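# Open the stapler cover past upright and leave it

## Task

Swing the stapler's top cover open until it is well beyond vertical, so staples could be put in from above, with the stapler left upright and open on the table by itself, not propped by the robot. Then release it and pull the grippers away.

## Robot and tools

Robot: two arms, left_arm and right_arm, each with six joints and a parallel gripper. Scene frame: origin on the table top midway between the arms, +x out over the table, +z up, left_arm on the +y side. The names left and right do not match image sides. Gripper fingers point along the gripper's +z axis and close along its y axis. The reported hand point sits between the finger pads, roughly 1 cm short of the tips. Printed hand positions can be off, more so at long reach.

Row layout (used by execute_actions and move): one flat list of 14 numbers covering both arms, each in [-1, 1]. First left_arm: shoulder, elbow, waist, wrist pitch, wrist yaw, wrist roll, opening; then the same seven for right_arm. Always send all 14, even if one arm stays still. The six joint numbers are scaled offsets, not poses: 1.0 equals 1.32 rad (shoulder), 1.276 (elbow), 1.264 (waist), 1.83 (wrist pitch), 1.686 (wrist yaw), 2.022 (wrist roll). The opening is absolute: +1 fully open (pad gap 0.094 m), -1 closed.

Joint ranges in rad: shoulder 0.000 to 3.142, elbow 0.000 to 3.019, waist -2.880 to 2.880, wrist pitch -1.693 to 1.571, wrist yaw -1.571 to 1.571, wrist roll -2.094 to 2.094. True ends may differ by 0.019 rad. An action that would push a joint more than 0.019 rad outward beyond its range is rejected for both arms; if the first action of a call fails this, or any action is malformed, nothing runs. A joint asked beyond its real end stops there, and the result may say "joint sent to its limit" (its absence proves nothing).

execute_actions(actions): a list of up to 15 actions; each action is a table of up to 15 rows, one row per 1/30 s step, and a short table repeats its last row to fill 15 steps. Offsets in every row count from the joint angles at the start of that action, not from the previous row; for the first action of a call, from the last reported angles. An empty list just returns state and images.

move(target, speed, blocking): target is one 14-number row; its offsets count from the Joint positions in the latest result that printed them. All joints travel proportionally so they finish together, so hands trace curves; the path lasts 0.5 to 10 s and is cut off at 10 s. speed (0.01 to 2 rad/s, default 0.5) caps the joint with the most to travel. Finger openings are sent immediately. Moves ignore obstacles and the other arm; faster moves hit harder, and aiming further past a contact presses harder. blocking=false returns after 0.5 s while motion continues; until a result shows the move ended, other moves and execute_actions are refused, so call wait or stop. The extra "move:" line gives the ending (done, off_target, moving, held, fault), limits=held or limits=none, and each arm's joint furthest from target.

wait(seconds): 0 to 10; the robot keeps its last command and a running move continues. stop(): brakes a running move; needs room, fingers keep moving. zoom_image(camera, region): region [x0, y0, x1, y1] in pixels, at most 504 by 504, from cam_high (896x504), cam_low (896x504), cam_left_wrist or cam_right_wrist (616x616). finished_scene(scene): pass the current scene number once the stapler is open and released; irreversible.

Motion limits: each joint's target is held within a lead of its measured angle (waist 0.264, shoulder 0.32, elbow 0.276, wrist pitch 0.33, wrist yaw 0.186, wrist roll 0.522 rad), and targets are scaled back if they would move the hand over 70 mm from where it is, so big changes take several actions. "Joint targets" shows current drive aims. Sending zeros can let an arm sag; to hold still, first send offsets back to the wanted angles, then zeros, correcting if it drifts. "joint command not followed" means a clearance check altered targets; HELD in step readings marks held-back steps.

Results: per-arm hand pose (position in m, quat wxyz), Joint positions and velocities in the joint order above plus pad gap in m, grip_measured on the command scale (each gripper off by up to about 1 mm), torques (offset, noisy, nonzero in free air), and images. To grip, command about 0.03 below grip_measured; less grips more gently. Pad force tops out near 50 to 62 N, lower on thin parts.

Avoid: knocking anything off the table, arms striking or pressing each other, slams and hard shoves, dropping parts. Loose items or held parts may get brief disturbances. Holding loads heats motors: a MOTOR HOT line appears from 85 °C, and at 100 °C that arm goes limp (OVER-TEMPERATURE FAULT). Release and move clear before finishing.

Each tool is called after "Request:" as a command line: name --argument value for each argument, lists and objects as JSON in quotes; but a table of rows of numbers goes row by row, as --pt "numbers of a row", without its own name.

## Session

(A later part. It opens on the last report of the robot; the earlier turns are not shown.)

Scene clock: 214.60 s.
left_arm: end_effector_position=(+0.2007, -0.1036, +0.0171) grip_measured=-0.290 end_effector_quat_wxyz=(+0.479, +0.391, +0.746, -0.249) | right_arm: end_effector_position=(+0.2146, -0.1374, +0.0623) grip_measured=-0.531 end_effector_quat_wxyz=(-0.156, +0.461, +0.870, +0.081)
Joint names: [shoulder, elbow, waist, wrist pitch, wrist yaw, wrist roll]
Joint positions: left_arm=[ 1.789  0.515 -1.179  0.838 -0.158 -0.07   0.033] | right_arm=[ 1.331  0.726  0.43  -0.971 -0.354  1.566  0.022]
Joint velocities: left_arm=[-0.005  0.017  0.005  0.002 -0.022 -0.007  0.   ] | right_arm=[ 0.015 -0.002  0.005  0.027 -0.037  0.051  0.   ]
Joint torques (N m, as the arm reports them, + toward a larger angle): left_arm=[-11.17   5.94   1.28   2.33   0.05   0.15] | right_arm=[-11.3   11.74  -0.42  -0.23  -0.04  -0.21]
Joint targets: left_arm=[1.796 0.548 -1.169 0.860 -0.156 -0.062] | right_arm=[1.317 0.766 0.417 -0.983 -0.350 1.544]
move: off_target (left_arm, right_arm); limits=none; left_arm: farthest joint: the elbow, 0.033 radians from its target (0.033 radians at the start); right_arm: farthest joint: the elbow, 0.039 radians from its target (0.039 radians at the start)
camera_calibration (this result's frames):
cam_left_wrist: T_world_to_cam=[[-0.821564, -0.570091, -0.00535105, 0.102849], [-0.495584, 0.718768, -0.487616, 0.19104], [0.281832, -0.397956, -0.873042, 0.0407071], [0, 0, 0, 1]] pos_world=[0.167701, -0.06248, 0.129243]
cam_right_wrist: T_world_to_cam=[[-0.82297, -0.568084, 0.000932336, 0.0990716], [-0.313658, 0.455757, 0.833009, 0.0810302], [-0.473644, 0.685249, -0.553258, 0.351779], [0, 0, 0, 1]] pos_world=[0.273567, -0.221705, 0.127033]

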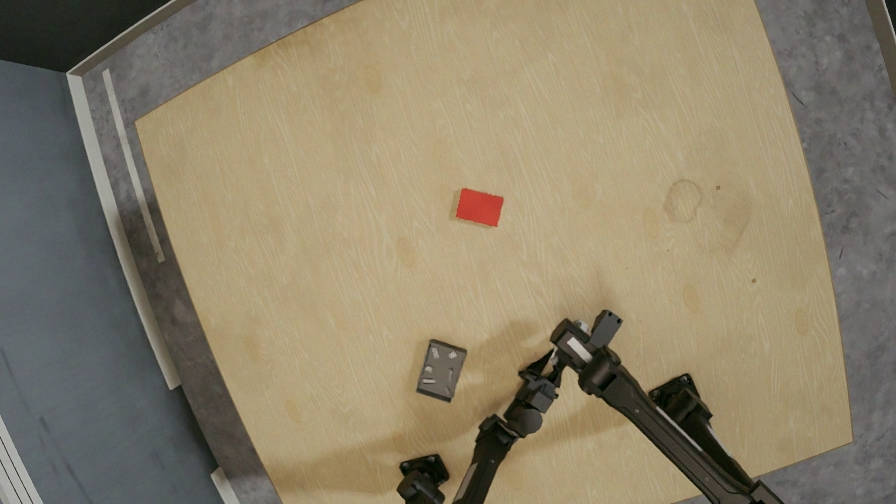

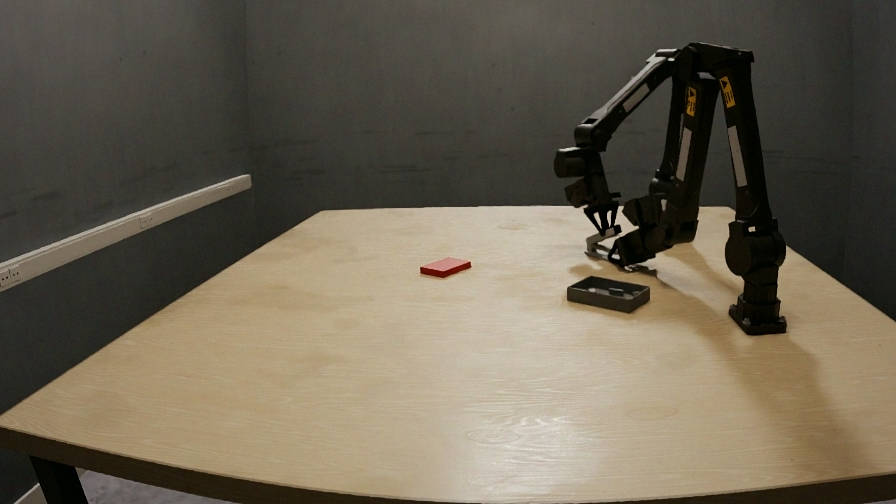

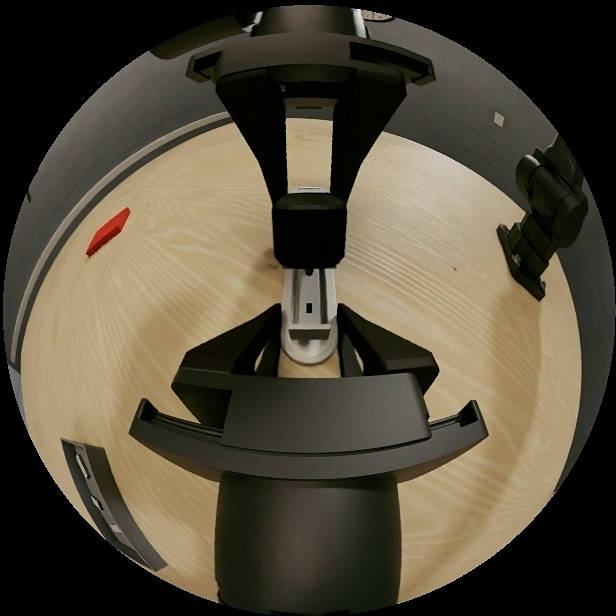

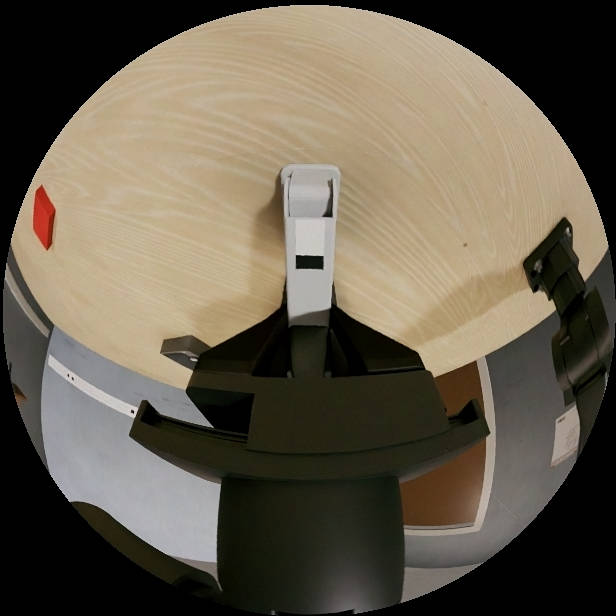

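Request:
move --target '[0.0053,0.0259,0.0079,0.012,0.0012,0.004,-0.34,0.0357,0.0461,-0.0946,-0.0361,-0.0962,-0.0737,-0.58]' --speed 0.2

Scene clock: 218.53 s.
left_arm: end_effector_position=(+0.2007, -0.1048, +0.0175) grip_measured=-0.290 end_effector_quat_wxyz=(+0.479, +0.392, +0.745, -0.250) | right_arm: end_effector_position=(+0.2179, -0.1432, +0.0721) grip_measured=-0.531 end_effector_quat_wxyz=(-0.232, +0.453, +0.853, +0.118)
Joint names: [shoulder, elbow, waist, wrist pitch, wrist yaw, wrist roll]
Joint positions: left_arm=[ 1.79   0.517 -1.179  0.838 -0.155 -0.068  0.033] | right_arm=[ 1.357  0.741  0.324 -1.03  -0.522  1.442  0.022]
Joint velocities: left_arm=[-0.005  0.007 -0.015  0.017  0.081 -0.022 -0.   ] | right_arm=[-0.005  0.007  0.015  0.012 -0.007  0.022 -0.001]
Joint torques (N m, as the arm reports them, + toward a larger angle): left_arm=[-10.83   5.81   1.32   2.31  -0.1    0.13] | right_arm=[-8.39 11.92 -0.37 -0.17 -0.14 -0.25]
Joint targets: left_arm=[1.796 0.548 -1.169 0.860 -0.156 -0.062] | right_arm=[1.378 0.785 0.310 -1.037 -0.516 1.417]
move: off_target (left_arm, right_arm); limits=none; left_arm: farthest joint: the elbow, 0.031 radians from its target (0.033 radians at the start); right_arm: farthest joint: the elbow, 0.044 radians from its target (0.058 radians at the start)
camera_calibration (this result's frames):
cam_left_wrist: T_world_to_cam=[[-0.823387, -0.567451, -0.00571589, 0.102874], [-0.492761, 0.719933, -0.488758, 0.19163], [0.281461, -0.39962, -0.872401, 0.0404506], [0, 0, 0, 1]] pos_world=[0.167747, -0.0634197, 0.129538]
cam_right_wrist: T_world_to_cam=[[-0.822872, -0.568192, 0.00622493, 0.0980364], [-0.223927, 0.334327, 0.915468, 0.0336088], [-0.522243, 0.751919, -0.402342, 0.371993], [0, 0, 0, 1]] pos_world=[0.282468, -0.235242, 0.118291]

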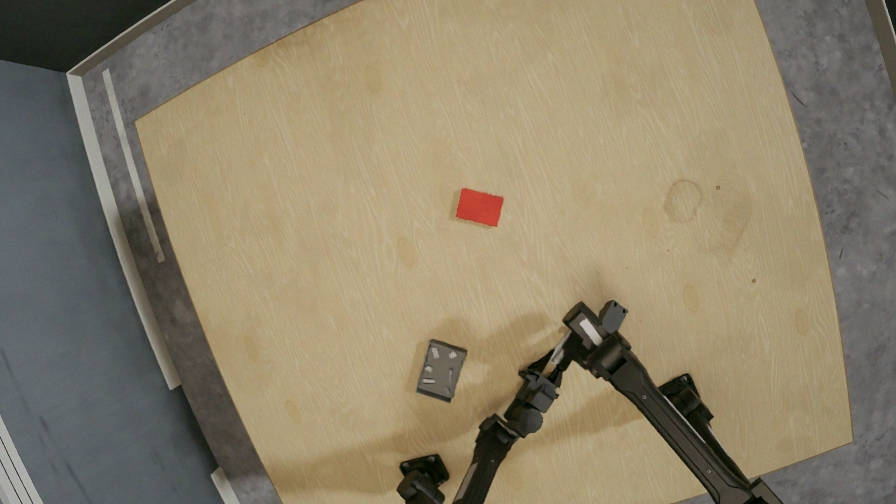

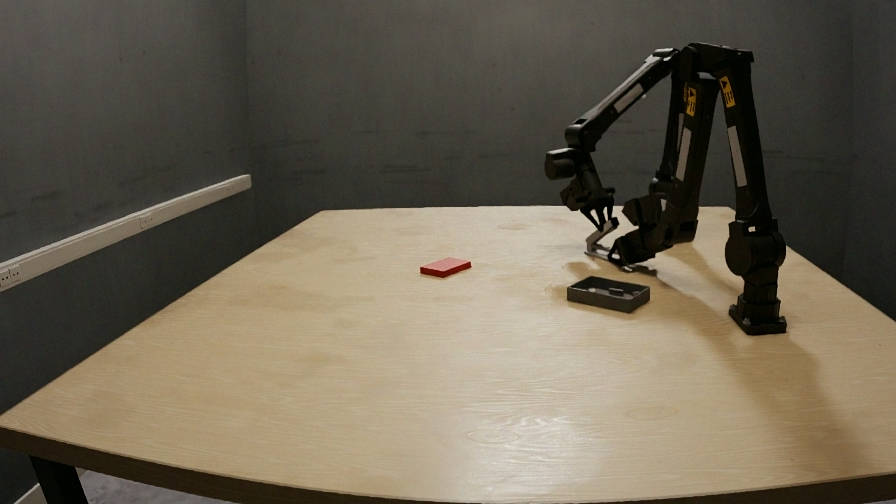

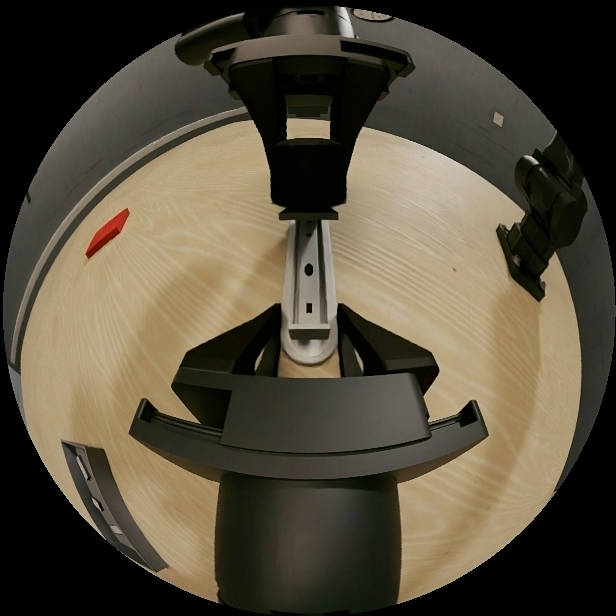

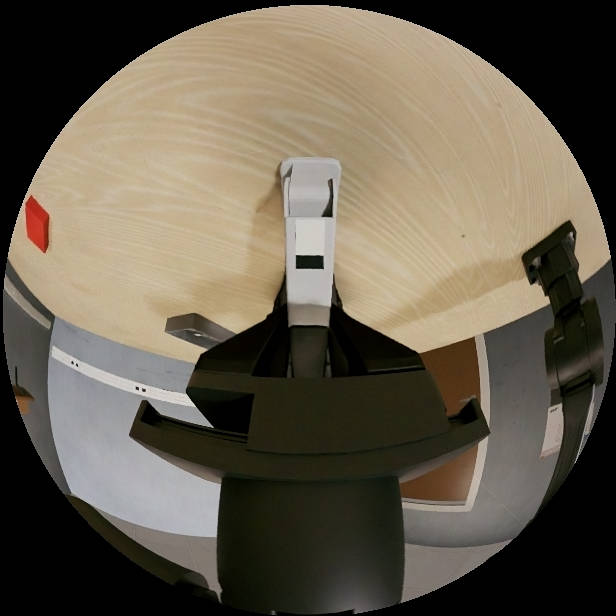

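Request:
move --target '[0.0045,0.0243,0.0079,0.012,-0.0006,0.003,-0.34,0.0860,0.0663,-0.1229,-0.0767,-0.1335,-0.1217,-0.58]' --speed 0.22

Scene clock: 231.20 s.
left_arm: end_effector_position=(+0.2008, -0.1047, +0.0173) grip_measured=-0.290 end_effector_quat_wxyz=(+0.479, +0.392, +0.745, -0.250) | right_arm: end_effector_position=(+0.2243, -0.1523, +0.0852) grip_measured=-0.531 end_effector_quat_wxyz=(-0.342, +0.434, +0.815, +0.172)
Joint names: [shoulder, elbow, waist, wrist pitch, wrist yaw, wrist roll]
Joint positions: left_arm=[ 1.79   0.517 -1.179  0.838 -0.156 -0.068  0.033] | right_arm=[ 1.449  0.78   0.18  -1.166 -0.75   1.216  0.022]
Joint velocities: left_arm=[-0.005 -0.012  0.005  0.002 -0.066 -0.037  0.001] | right_arm=[-0.015 -0.002  0.005  0.022 -0.022  0.037 -0.001]
Joint torques (N m, as the arm reports them, + toward a larger angle): left_arm=[-11.17   5.86   1.18   2.37  -0.06   0.13] | right_arm=[-9.35 11.46 -0.41 -0.36 -0.38 -0.19]
Joint targets: left_arm=[1.796 0.548 -1.169 0.860 -0.156 -0.062] | right_arm=[1.470 0.826 0.168 -1.170 -0.747 1.196]
move: off_target (left_arm, right_arm); limits=none; left_arm: farthest joint: the elbow, 0.031 radians from its target (0.031 radians at the start); right_arm: farthest joint: the elbow, 0.045 radians from its target (0.084 radians at the start)
camera_calibration (this result's frames):
cam_left_wrist: T_world_to_cam=[[-0.822994, -0.568018, -0.00609701, 0.102879], [-0.493195, 0.719827, -0.488476, 0.191581], [0.281852, -0.399006, -0.872556, 0.0403046], [0, 0, 0, 1]] pos_world=[0.167796, -0.0633861, 0.129378]
cam_right_wrist: T_world_to_cam=[[-0.822229, -0.569062, 0.0103905, 0.0974308], [-0.0788727, 0.132004, 0.988106, -0.0433656], [-0.563665, 0.81163, -0.153421, 0.384687], [0, 0, 0, 1]] pos_world=[0.293525, -0.251055, 0.100856]

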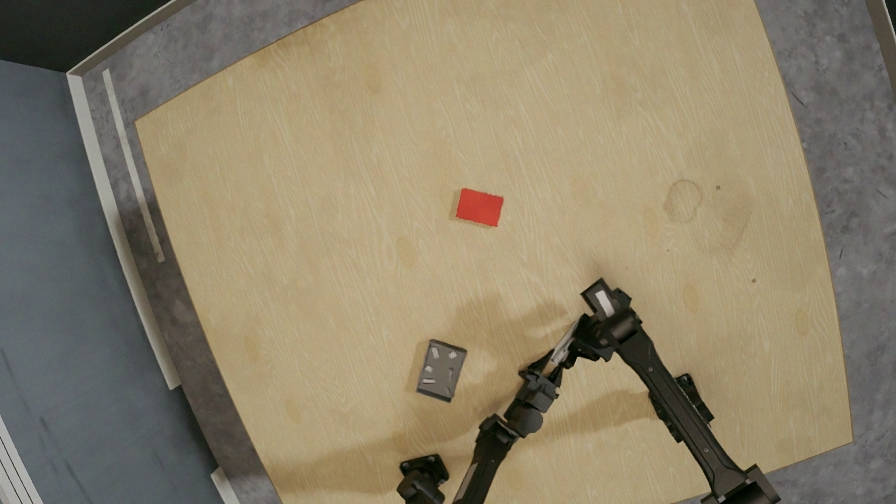

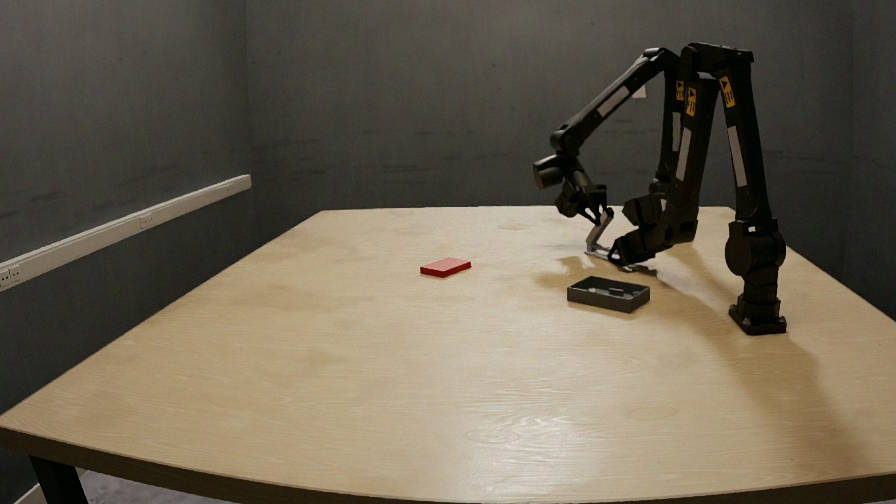

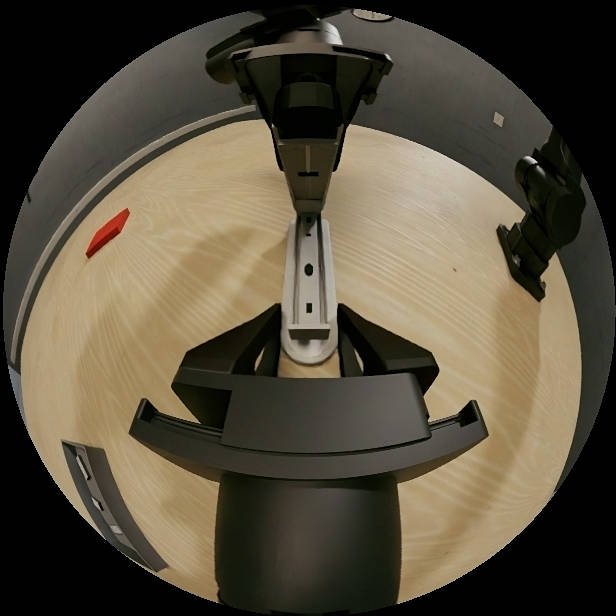

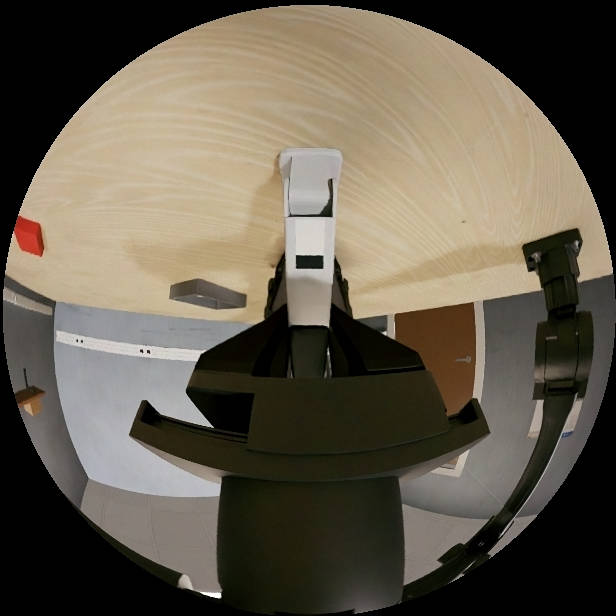

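Request:
move --target '[0.0045,0.0243,0.0079,0.012,0.0,0.003,-0.34,0.1355,0.0820,-0.1032,-0.1196,-0.1063,-0.1578,-0.58]' --speed 0.28

Scene clock: 246.80 s.
left_arm: end_effector_position=(+0.2008, -0.1047, +0.0173) grip_measured=-0.290 end_effector_quat_wxyz=(+0.478, +0.391, +0.745, -0.251) | right_arm: end_effector_position=(+0.2323, -0.1634, +0.0951) grip_measured=-0.531 end_effector_quat_wxyz=(-0.446, +0.409, +0.764, +0.224)
Joint names: [shoulder, elbow, waist, wrist pitch, wrist yaw, wrist roll]
Joint positions: left_arm=[ 1.79   0.517 -1.179  0.838 -0.155 -0.071  0.033] | right_arm=[ 1.601  0.838  0.064 -1.387 -0.929  0.914  0.022]
Joint velocities: left_arm=[ 0.005  0.002 -0.015 -0.012  0.007 -0.022 -0.001] | right_arm=[ 0.005  0.002  0.015 -0.007 -0.022  0.051  0.001]
Joint torques (N m, as the arm reports them, + toward a larger angle): left_arm=[-11.11   5.81   1.2    2.3   -0.12   0.16] | right_arm=[-10.47  10.46  -0.49  -0.6   -0.59  -0.15]
Joint targets: left_arm=[1.796 0.548 -1.169 0.860 -0.156 -0.062] | right_arm=[1.627 0.885 0.050 -1.385 -0.929 0.897]
move: off_target (left_arm, right_arm); limits=none; left_arm: farthest joint: the elbow, 0.031 radians from its target (0.031 radians at the start); right_arm: farthest joint: the elbow, 0.047 radians from its target (0.105 radians at the start)
camera_calibration (this result's frames):
cam_left_wrist: T_world_to_cam=[[-0.822657, -0.568531, -0.00284699, 0.102696], [-0.494965, 0.718653, -0.488414, 0.191821], [0.279725, -0.400388, -0.872607, 0.0405684], [0, 0, 0, 1]] pos_world=[0.16808, -0.0632235, 0.129381]
cam_right_wrist: T_world_to_cam=[[-0.822465, -0.56857, 0.0167107, 0.0970782], [0.0732804, -0.076779, 0.994352, -0.121159], [-0.564075, 0.819044, 0.104813, 0.376452], [0, 0, 0, 1]] pos_world=[0.301069, -0.262437, 0.0793956]

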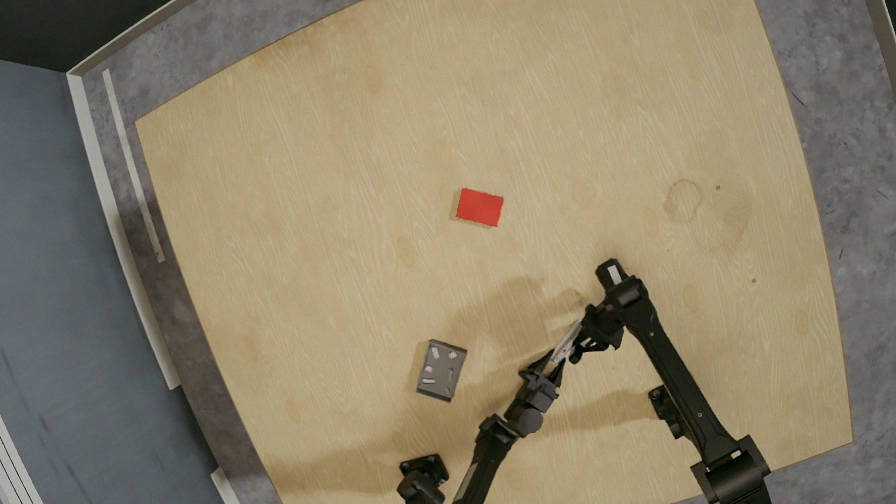

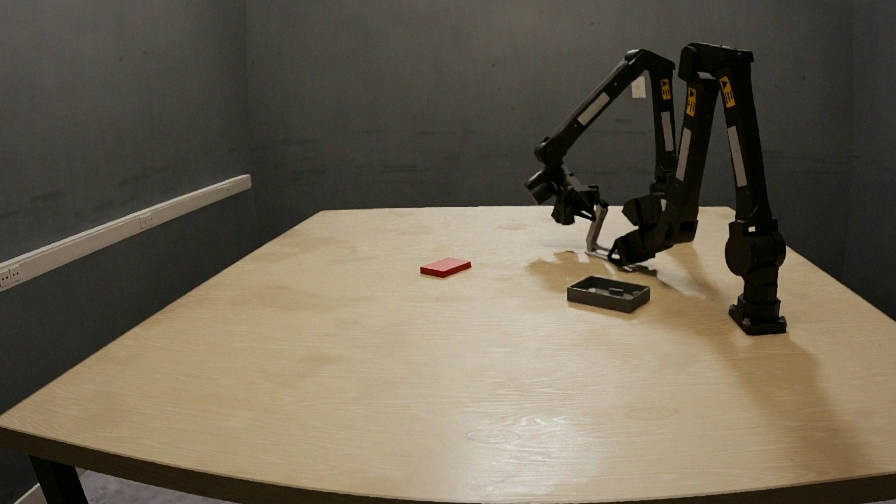

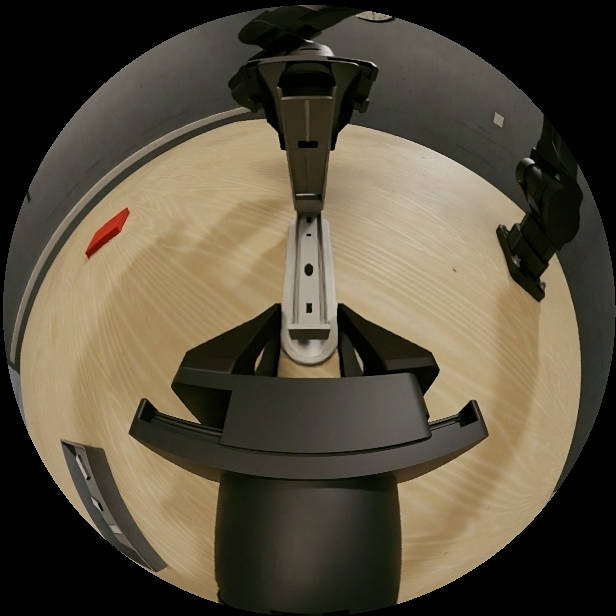

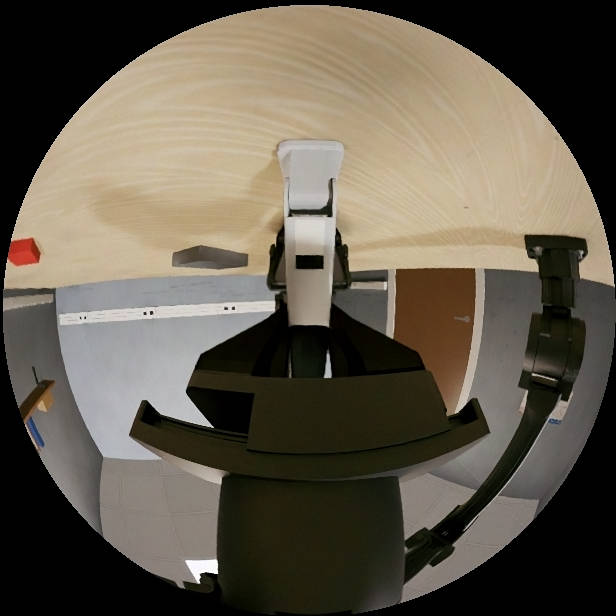

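Request:
move --target '[0.0045,0.0243,0.0079,0.012,0.0,0.0045,-0.34,0.1208,0.0734,-0.0564,-0.1084,-0.0520,-0.1370,-0.58]' --speed 0.28

Scene clock: 258.80 s.
left_arm: end_effector_position=(+0.2017, -0.1042, +0.0173) grip_measured=-0.290 end_effector_quat_wxyz=(+0.479, +0.389, +0.746, -0.251) | right_arm: end_effector_position=(+0.2394, -0.1709, +0.1000) grip_measured=-0.531 end_effector_quat_wxyz=(-0.510, +0.388, +0.724, +0.257)
Joint names: [shoulder, elbow, waist, wrist pitch, wrist yaw, wrist roll]
Joint positions: left_arm=[ 1.79   0.517 -1.177  0.838 -0.155 -0.073  0.033] | right_arm=[ 1.732  0.888  0.005 -1.587 -1.008  0.654  0.022]
Joint velocities: left_arm=[-0.005 -0.007  0.005 -0.002 -0.066  0.051  0.001] | right_arm=[-0.005 -0.002  0.015  0.002 -0.066 -0.007 -0.001]
Joint torques (N m, as the arm reports them, + toward a larger angle): left_arm=[-11.08   5.83   1.1    2.33  -0.01   0.17] | right_arm=[-11.56   9.31  -0.35  -0.94  -0.85  -0.16]
Joint targets: left_arm=[1.796 0.548 -1.169 0.860 -0.154 -0.062] | right_arm=[1.760 0.932 -0.007 -1.585 -1.016 0.637]
move: off_target (left_arm, right_arm); limits=none; left_arm: farthest joint: the elbow, 0.031 radians from its target (0.031 radians at the start); right_arm: farthest joint: the elbow, 0.044 radians from its target (0.094 radians at the start)
camera_calibration (this result's frames):
cam_left_wrist: T_world_to_cam=[[-0.820923, -0.571038, -0.00127128, 0.103079], [-0.497777, 0.71669, -0.48844, 0.192285], [0.279829, -0.400339, -0.872597, 0.0404977], [0, 0, 0, 1]] pos_world=[0.169003, -0.0627337, 0.129389]
cam_right_wrist: T_world_to_cam=[[-0.820925, -0.57079, 0.0167712, 0.0978915], [0.168338, -0.213835, 0.962256, -0.170114], [-0.54566, 0.792763, 0.271628, 0.360452], [0, 0, 0, 1]] pos_world=[0.305682, -0.266254, 0.0641429]

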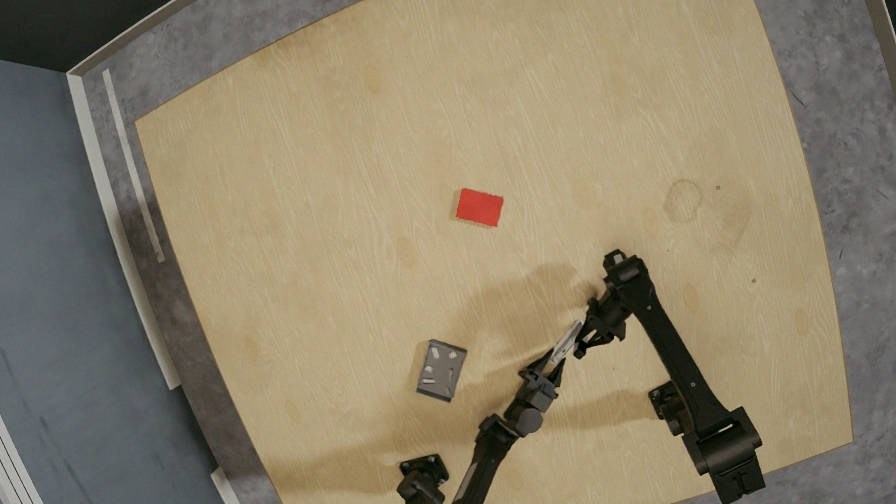

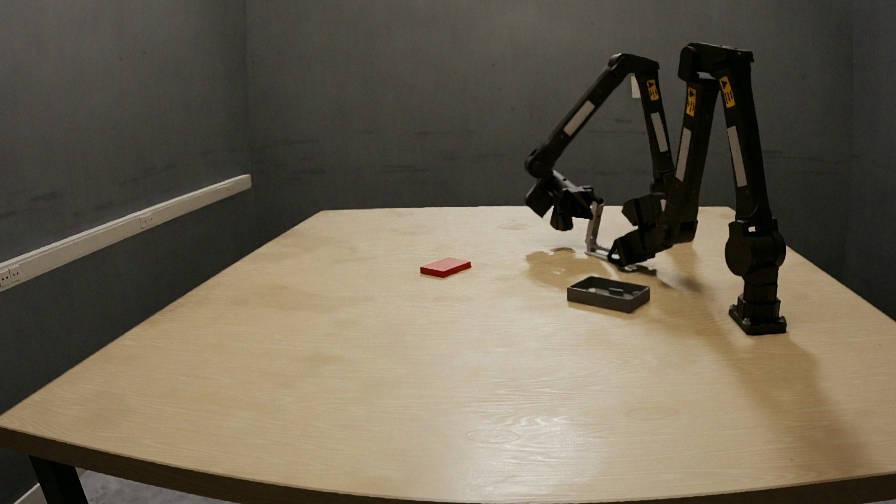

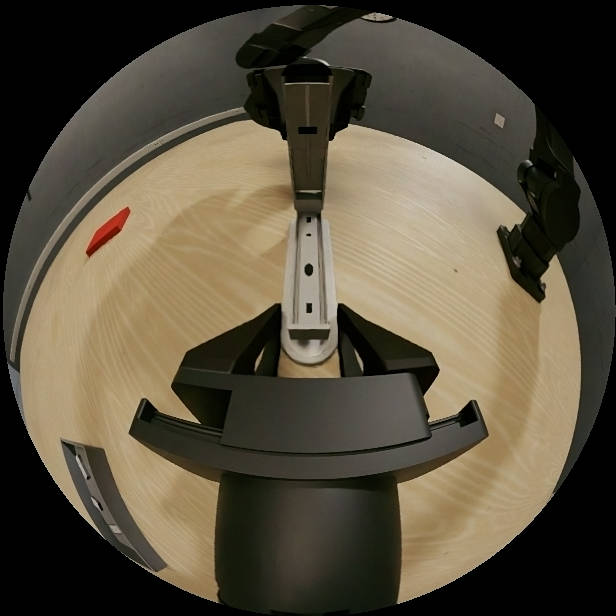

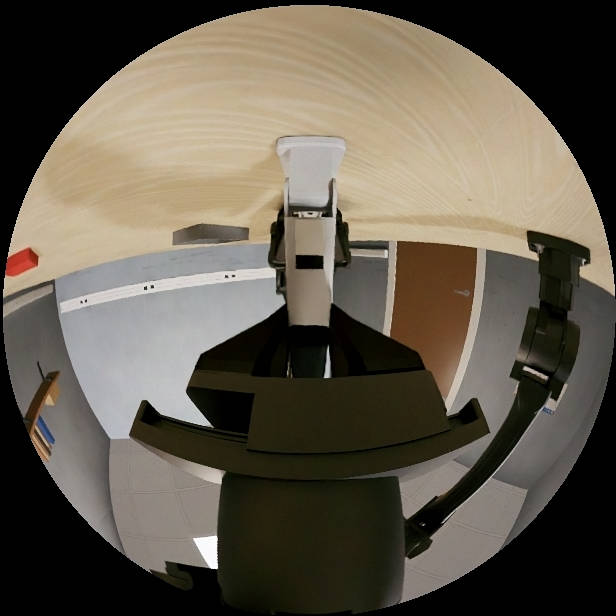

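Request:
move --target '[-0.1201,0.0867,0.0191,-0.0328,0.0024,0.0216,-0.05,0.0212,0.0345,-0.0095,0.0011,-0.0047,-0.0084,-0.58]' --speed 0.2

Scene clock: 297.20 s.
left_arm: end_effector_position=(+0.2224, -0.1341, +0.1066) grip_measured=-0.052 end_effector_quat_wxyz=(+0.539, +0.368, +0.703, -0.282) | right_arm: end_effector_position=(+0.2395, -0.1707, +0.1001) grip_measured=-0.531 end_effector_quat_wxyz=(-0.510, +0.388, +0.723, +0.257)
Joint names: [shoulder, elbow, waist, wrist pitch, wrist yaw, wrist roll]
Joint positions: left_arm=[ 1.642  0.586 -1.165  0.788 -0.153 -0.041  0.045] | right_arm=[ 1.732  0.888  0.005 -1.587 -1.009  0.655  0.022]
Joint velocities: left_arm=[-0.015 -0.012 -0.005 -0.007  0.037 -0.007  0.001] | right_arm=[-0.005 -0.002  0.005 -0.002  0.007 -0.022  0.   ]
Joint torques (N m, as the arm reports them, + toward a larger angle): left_arm=[-12.34   8.04   1.59   1.36   0.08   0.18] | right_arm=[-11.63   9.27  -0.29  -0.96  -0.79  -0.16]
Joint targets: left_arm=[1.632 0.628 -1.153 0.778 -0.151 -0.030] | right_arm=[1.760 0.932 -0.007 -1.585 -1.016 0.637]
move: off_target (left_arm, right_arm); limits=none; left_arm: farthest joint: the elbow, 0.041 radians from its target (0.110 radians at the start); right_arm: farthest joint: the elbow, 0.044 radians from its target (0.044 radians at the start)
camera_calibration (this result's frames):
cam_left_wrist: T_world_to_cam=[[-0.821218, -0.570605, -0.00318109, 0.103388], [-0.443429, 0.641673, -0.6258, 0.260155], [0.359126, -0.512508, -0.779977, 0.0581387], [0, 0, 0, 1]] pos_world=[0.179385, -0.0781446, 0.208481]
cam_right_wrist: T_world_to_cam=[[-0.821482, -0.569976, 0.0171563, 0.0982736], [0.168886, -0.214452, 0.962023, -0.170328], [-0.544651, 0.793182, 0.27243, 0.360153], [0, 0, 0, 1]] pos_world=[0.305654, -0.266181, 0.0640568]

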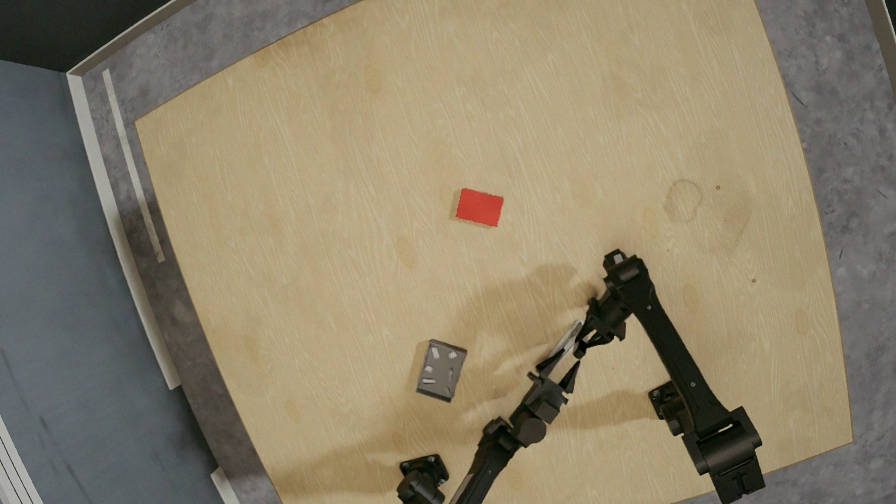

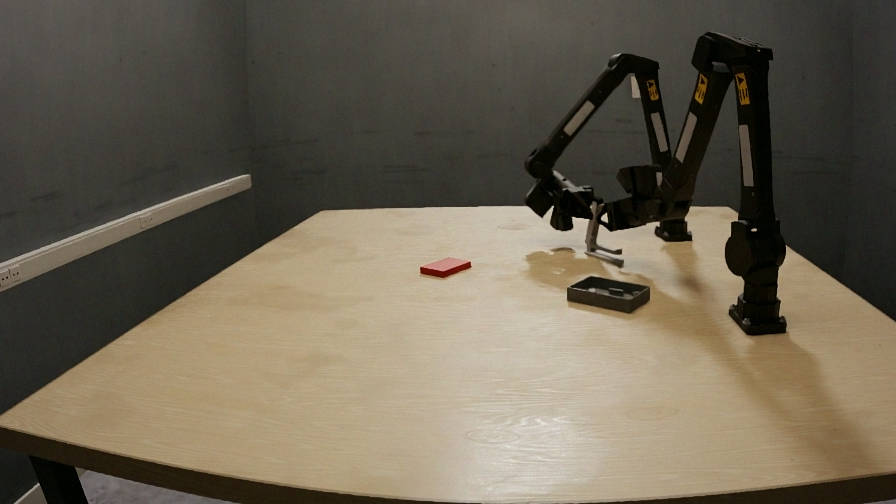

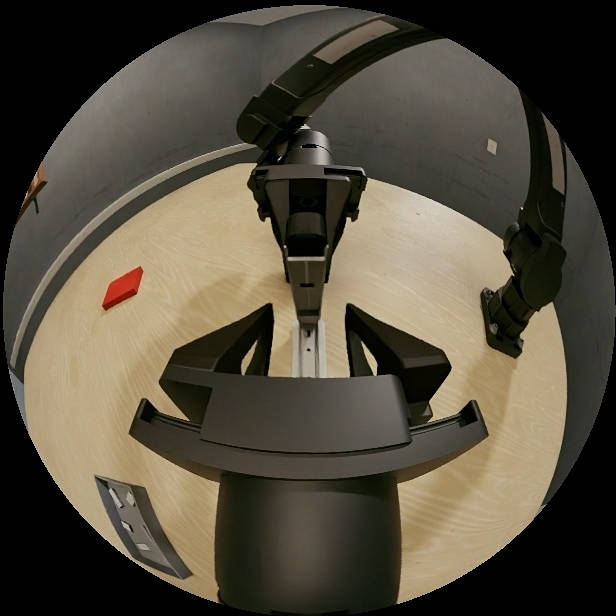

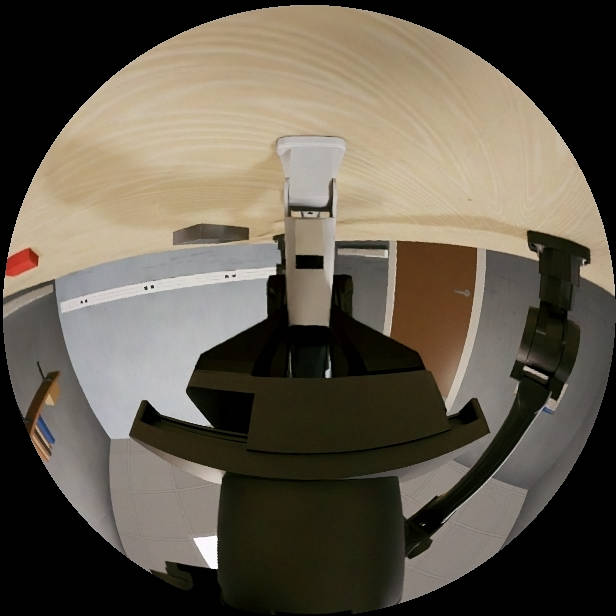

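Request:
zoom_image --camera "cam_low" --region '[520, 160, 700, 280]'

Region (520, 160, 700, 280) of cam_low's 896x504 image, scaled by 2.800, with more detail than that image has.

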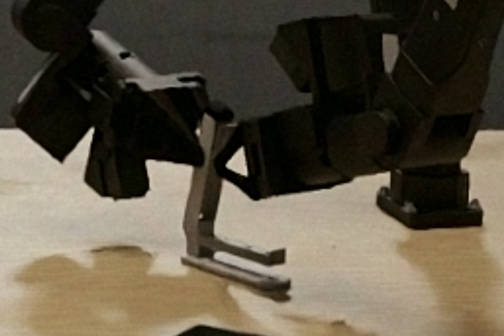

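Request:
move --target '[0.0203,0.0588,0.0134,-0.0116,0.004,0.0054,-1.0,0.0212,0.0345,-0.0095,0.0011,-0.0042,-0.0089,-0.58]' --speed 0.06

Request:
zoom_image --camera "cam_low" --region '[520, 160, 700, 280]'

Scene clock: 306.83 s.
left_arm: end_effector_position=(+0.2279, -0.1426, +0.1058) grip_measured=-0.988 end_effector_quat_wxyz=(+0.538, +0.369, +0.704, -0.282) | right_arm: end_effector_position=(+0.2431, -0.1706, +0.1001) grip_measured=-0.531 end_effector_quat_wxyz=(-0.508, +0.386, +0.725, +0.259)
Joint names: [shoulder, elbow, waist, wrist pitch, wrist yaw, wrist roll]
Joint positions: left_arm=[ 1.661  0.615 -1.161  0.777 -0.149 -0.041  0.001] | right_arm=[ 1.737  0.896  0.003 -1.587 -1.009  0.651  0.022]
Joint velocities: left_arm=[-0.015  0.002  0.005 -0.007 -0.037  0.066  0.   ] | right_arm=[-0.005 -0.007 -0.005 -0.017  0.037 -0.022 -0.   ]
Joint torques (N m, as the arm reports them, + toward a larger angle): left_arm=[-11.2    8.7    1.36   1.31   0.08   0.17] | right_arm=[-11.99   8.52  -0.2   -0.95  -0.78  -0.12]
Joint targets: left_arm=[1.668 0.662 -1.148 0.767 -0.146 -0.030] | right_arm=[1.760 0.932 -0.007 -1.585 -1.016 0.637]
move: off_target (left_arm, right_arm); limits=none; left_arm: farthest joint: the elbow, 0.046 radians from its target (0.075 radians at the start); right_arm: farthest joint: the elbow, 0.036 radians from its target (0.044 radians at the start)
camera_calibration (this result's frames):
cam_left_wrist: T_world_to_cam=[[-0.821622, -0.570026, -0.00270883, 0.103231], [-0.444095, 0.643073, -0.623889, 0.267667], [0.357375, -0.511398, -0.781508, 0.0519043], [0, 0, 0, 1]] pos_world=[0.185137, -0.0867414, 0.207838]
cam_right_wrist: T_world_to_cam=[[-0.821695, -0.56985, 0.00943943, 0.10214], [0.161679, -0.217187, 0.962647, -0.169719], [-0.546514, 0.792528, 0.270595, 0.362475], [0, 0, 0, 1]] pos_world=[0.309466, -0.265928, 0.0643313]

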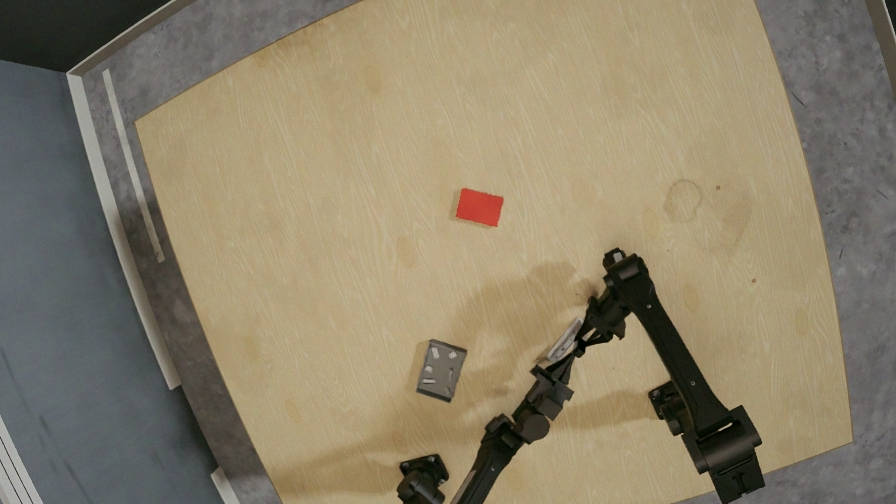

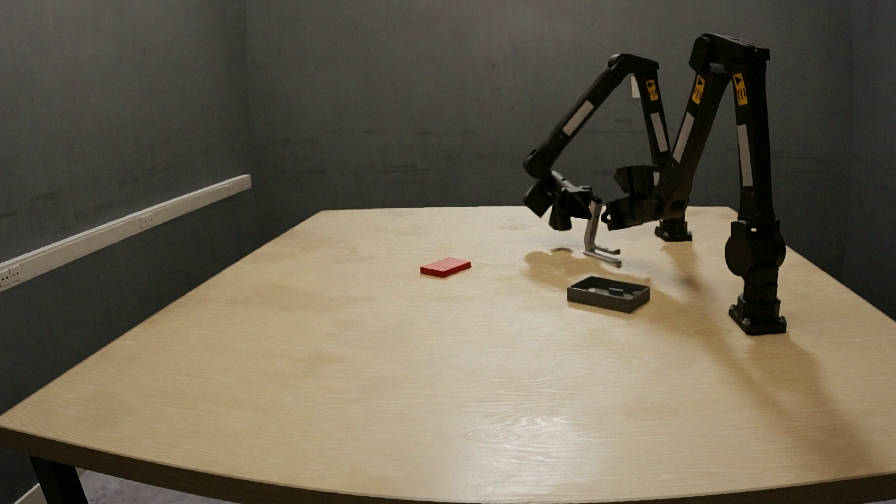

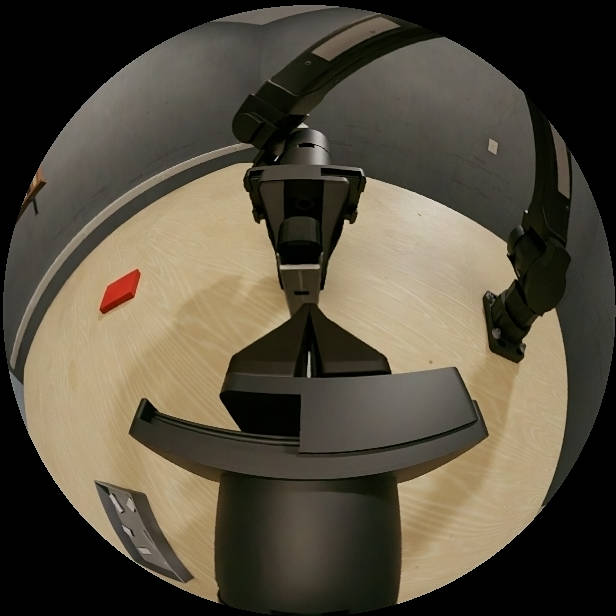

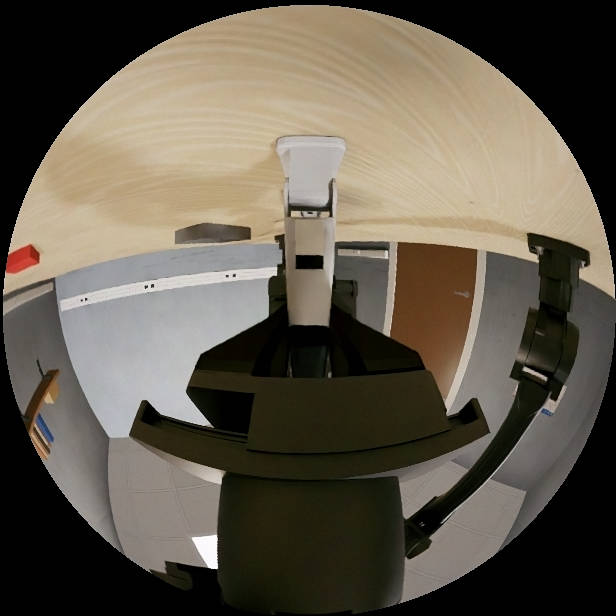

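Region (520, 160, 700, 280) of cam_low's 896x504 image, scaled by 2.800, with more detail than that image has.

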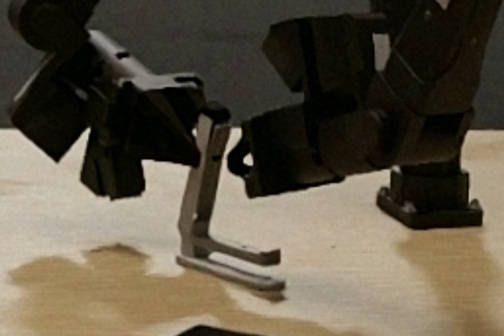

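Request:
move --target '[0.0164,0.0541,0.0194,-0.0096,0.0037,0.0054,-1.0,0.009,0.0196,-0.006,0.001,-0.003,-0.005,-0.58]' --speed 0.06

Request:
zoom_image --camera "cam_low" --region '[520, 160, 700, 280]'

Scene clock: 316.53 s.
left_arm: end_effector_position=(+0.2366, -0.1469, +0.1059) grip_measured=-0.988 end_effector_quat_wxyz=(+0.539, +0.365, +0.706, -0.280) | right_arm: end_effector_position=(+0.2431, -0.1706, +0.1001) grip_measured=-0.531 end_effector_quat_wxyz=(-0.508, +0.386, +0.725, +0.259)
Joint names: [shoulder, elbow, waist, wrist pitch, wrist yaw, wrist roll]
Joint positions: left_arm=[ 1.676  0.637 -1.149  0.771 -0.145 -0.041  0.001] | right_arm=[ 1.737  0.896  0.003 -1.587 -1.009  0.651  0.022]
Joint velocities: left_arm=[ 0.005 -0.007  0.005 -0.012  0.007 -0.037 -0.   ] | right_arm=[ 0.015  0.017  0.024  0.012 -0.022 -0.037 -0.002]
Joint torques (N m, as the arm reports them, + toward a larger angle): left_arm=[-11.55   8.7    1.39   1.28   0.07   0.18] | right_arm=[-13.16   7.63   0.02  -0.97  -0.71  -0.08]
Joint targets: left_arm=[1.683 0.684 -1.137 0.760 -0.143 -0.030] | right_arm=[1.748 0.921 -0.004 -1.586 -1.014 0.641]
move: off_target (left_arm, right_arm); limits=none; left_arm: farthest joint: the elbow, 0.047 radians from its target (0.069 radians at the start); right_arm: farthest joint: the elbow, 0.025 radians from its target (0.025 radians at the start)
camera_calibration (this result's frames):
cam_left_wrist: T_world_to_cam=[[-0.816952, -0.576704, -0.00159196, 0.105724], [-0.449673, 0.638725, -0.624359, 0.275117], [0.361087, -0.509356, -0.781136, 0.0460423], [0, 0, 0, 1]] pos_world=[0.193459, -0.0913008, 0.207906]
cam_right_wrist: T_world_to_cam=[[-0.821695, -0.56985, 0.00943943, 0.10214], [0.161679, -0.217187, 0.962647, -0.169719], [-0.546514, 0.792528, 0.270595, 0.362475], [0, 0, 0, 1]] pos_world=[0.309466, -0.265928, 0.0643313]

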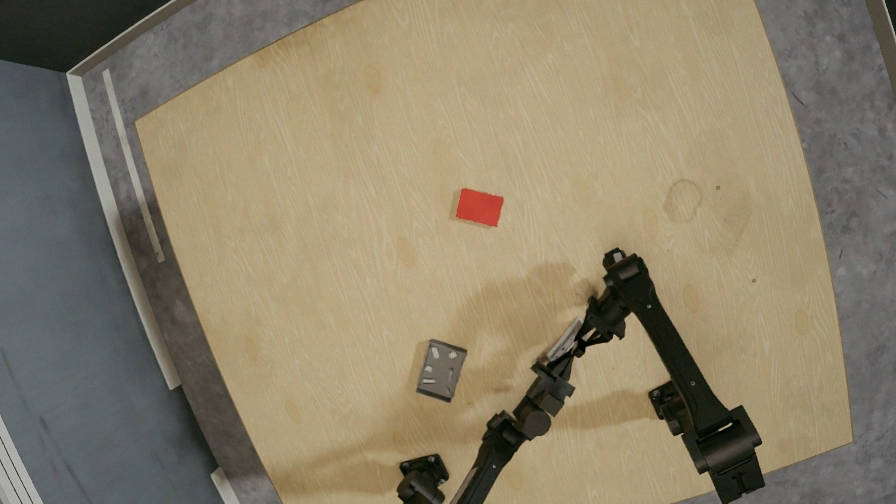

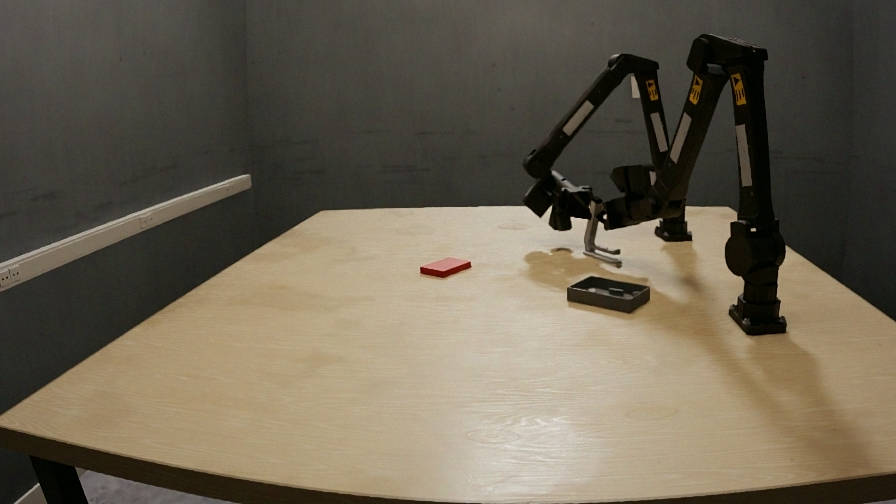

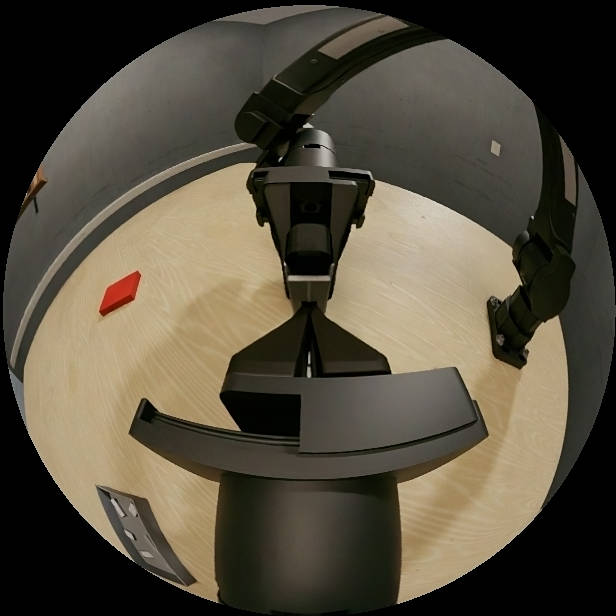

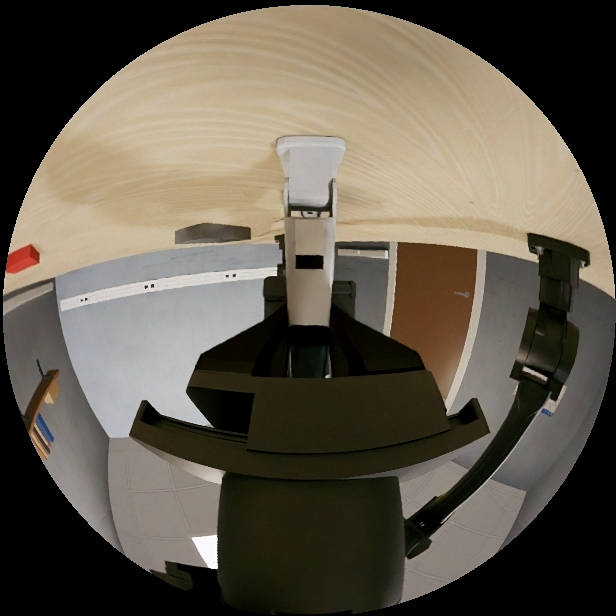

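Region (520, 160, 700, 280) of cam_low's 896x504 image, scaled by 2.800, with more detail than that image has.

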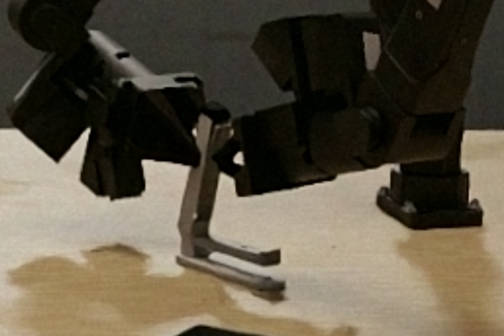

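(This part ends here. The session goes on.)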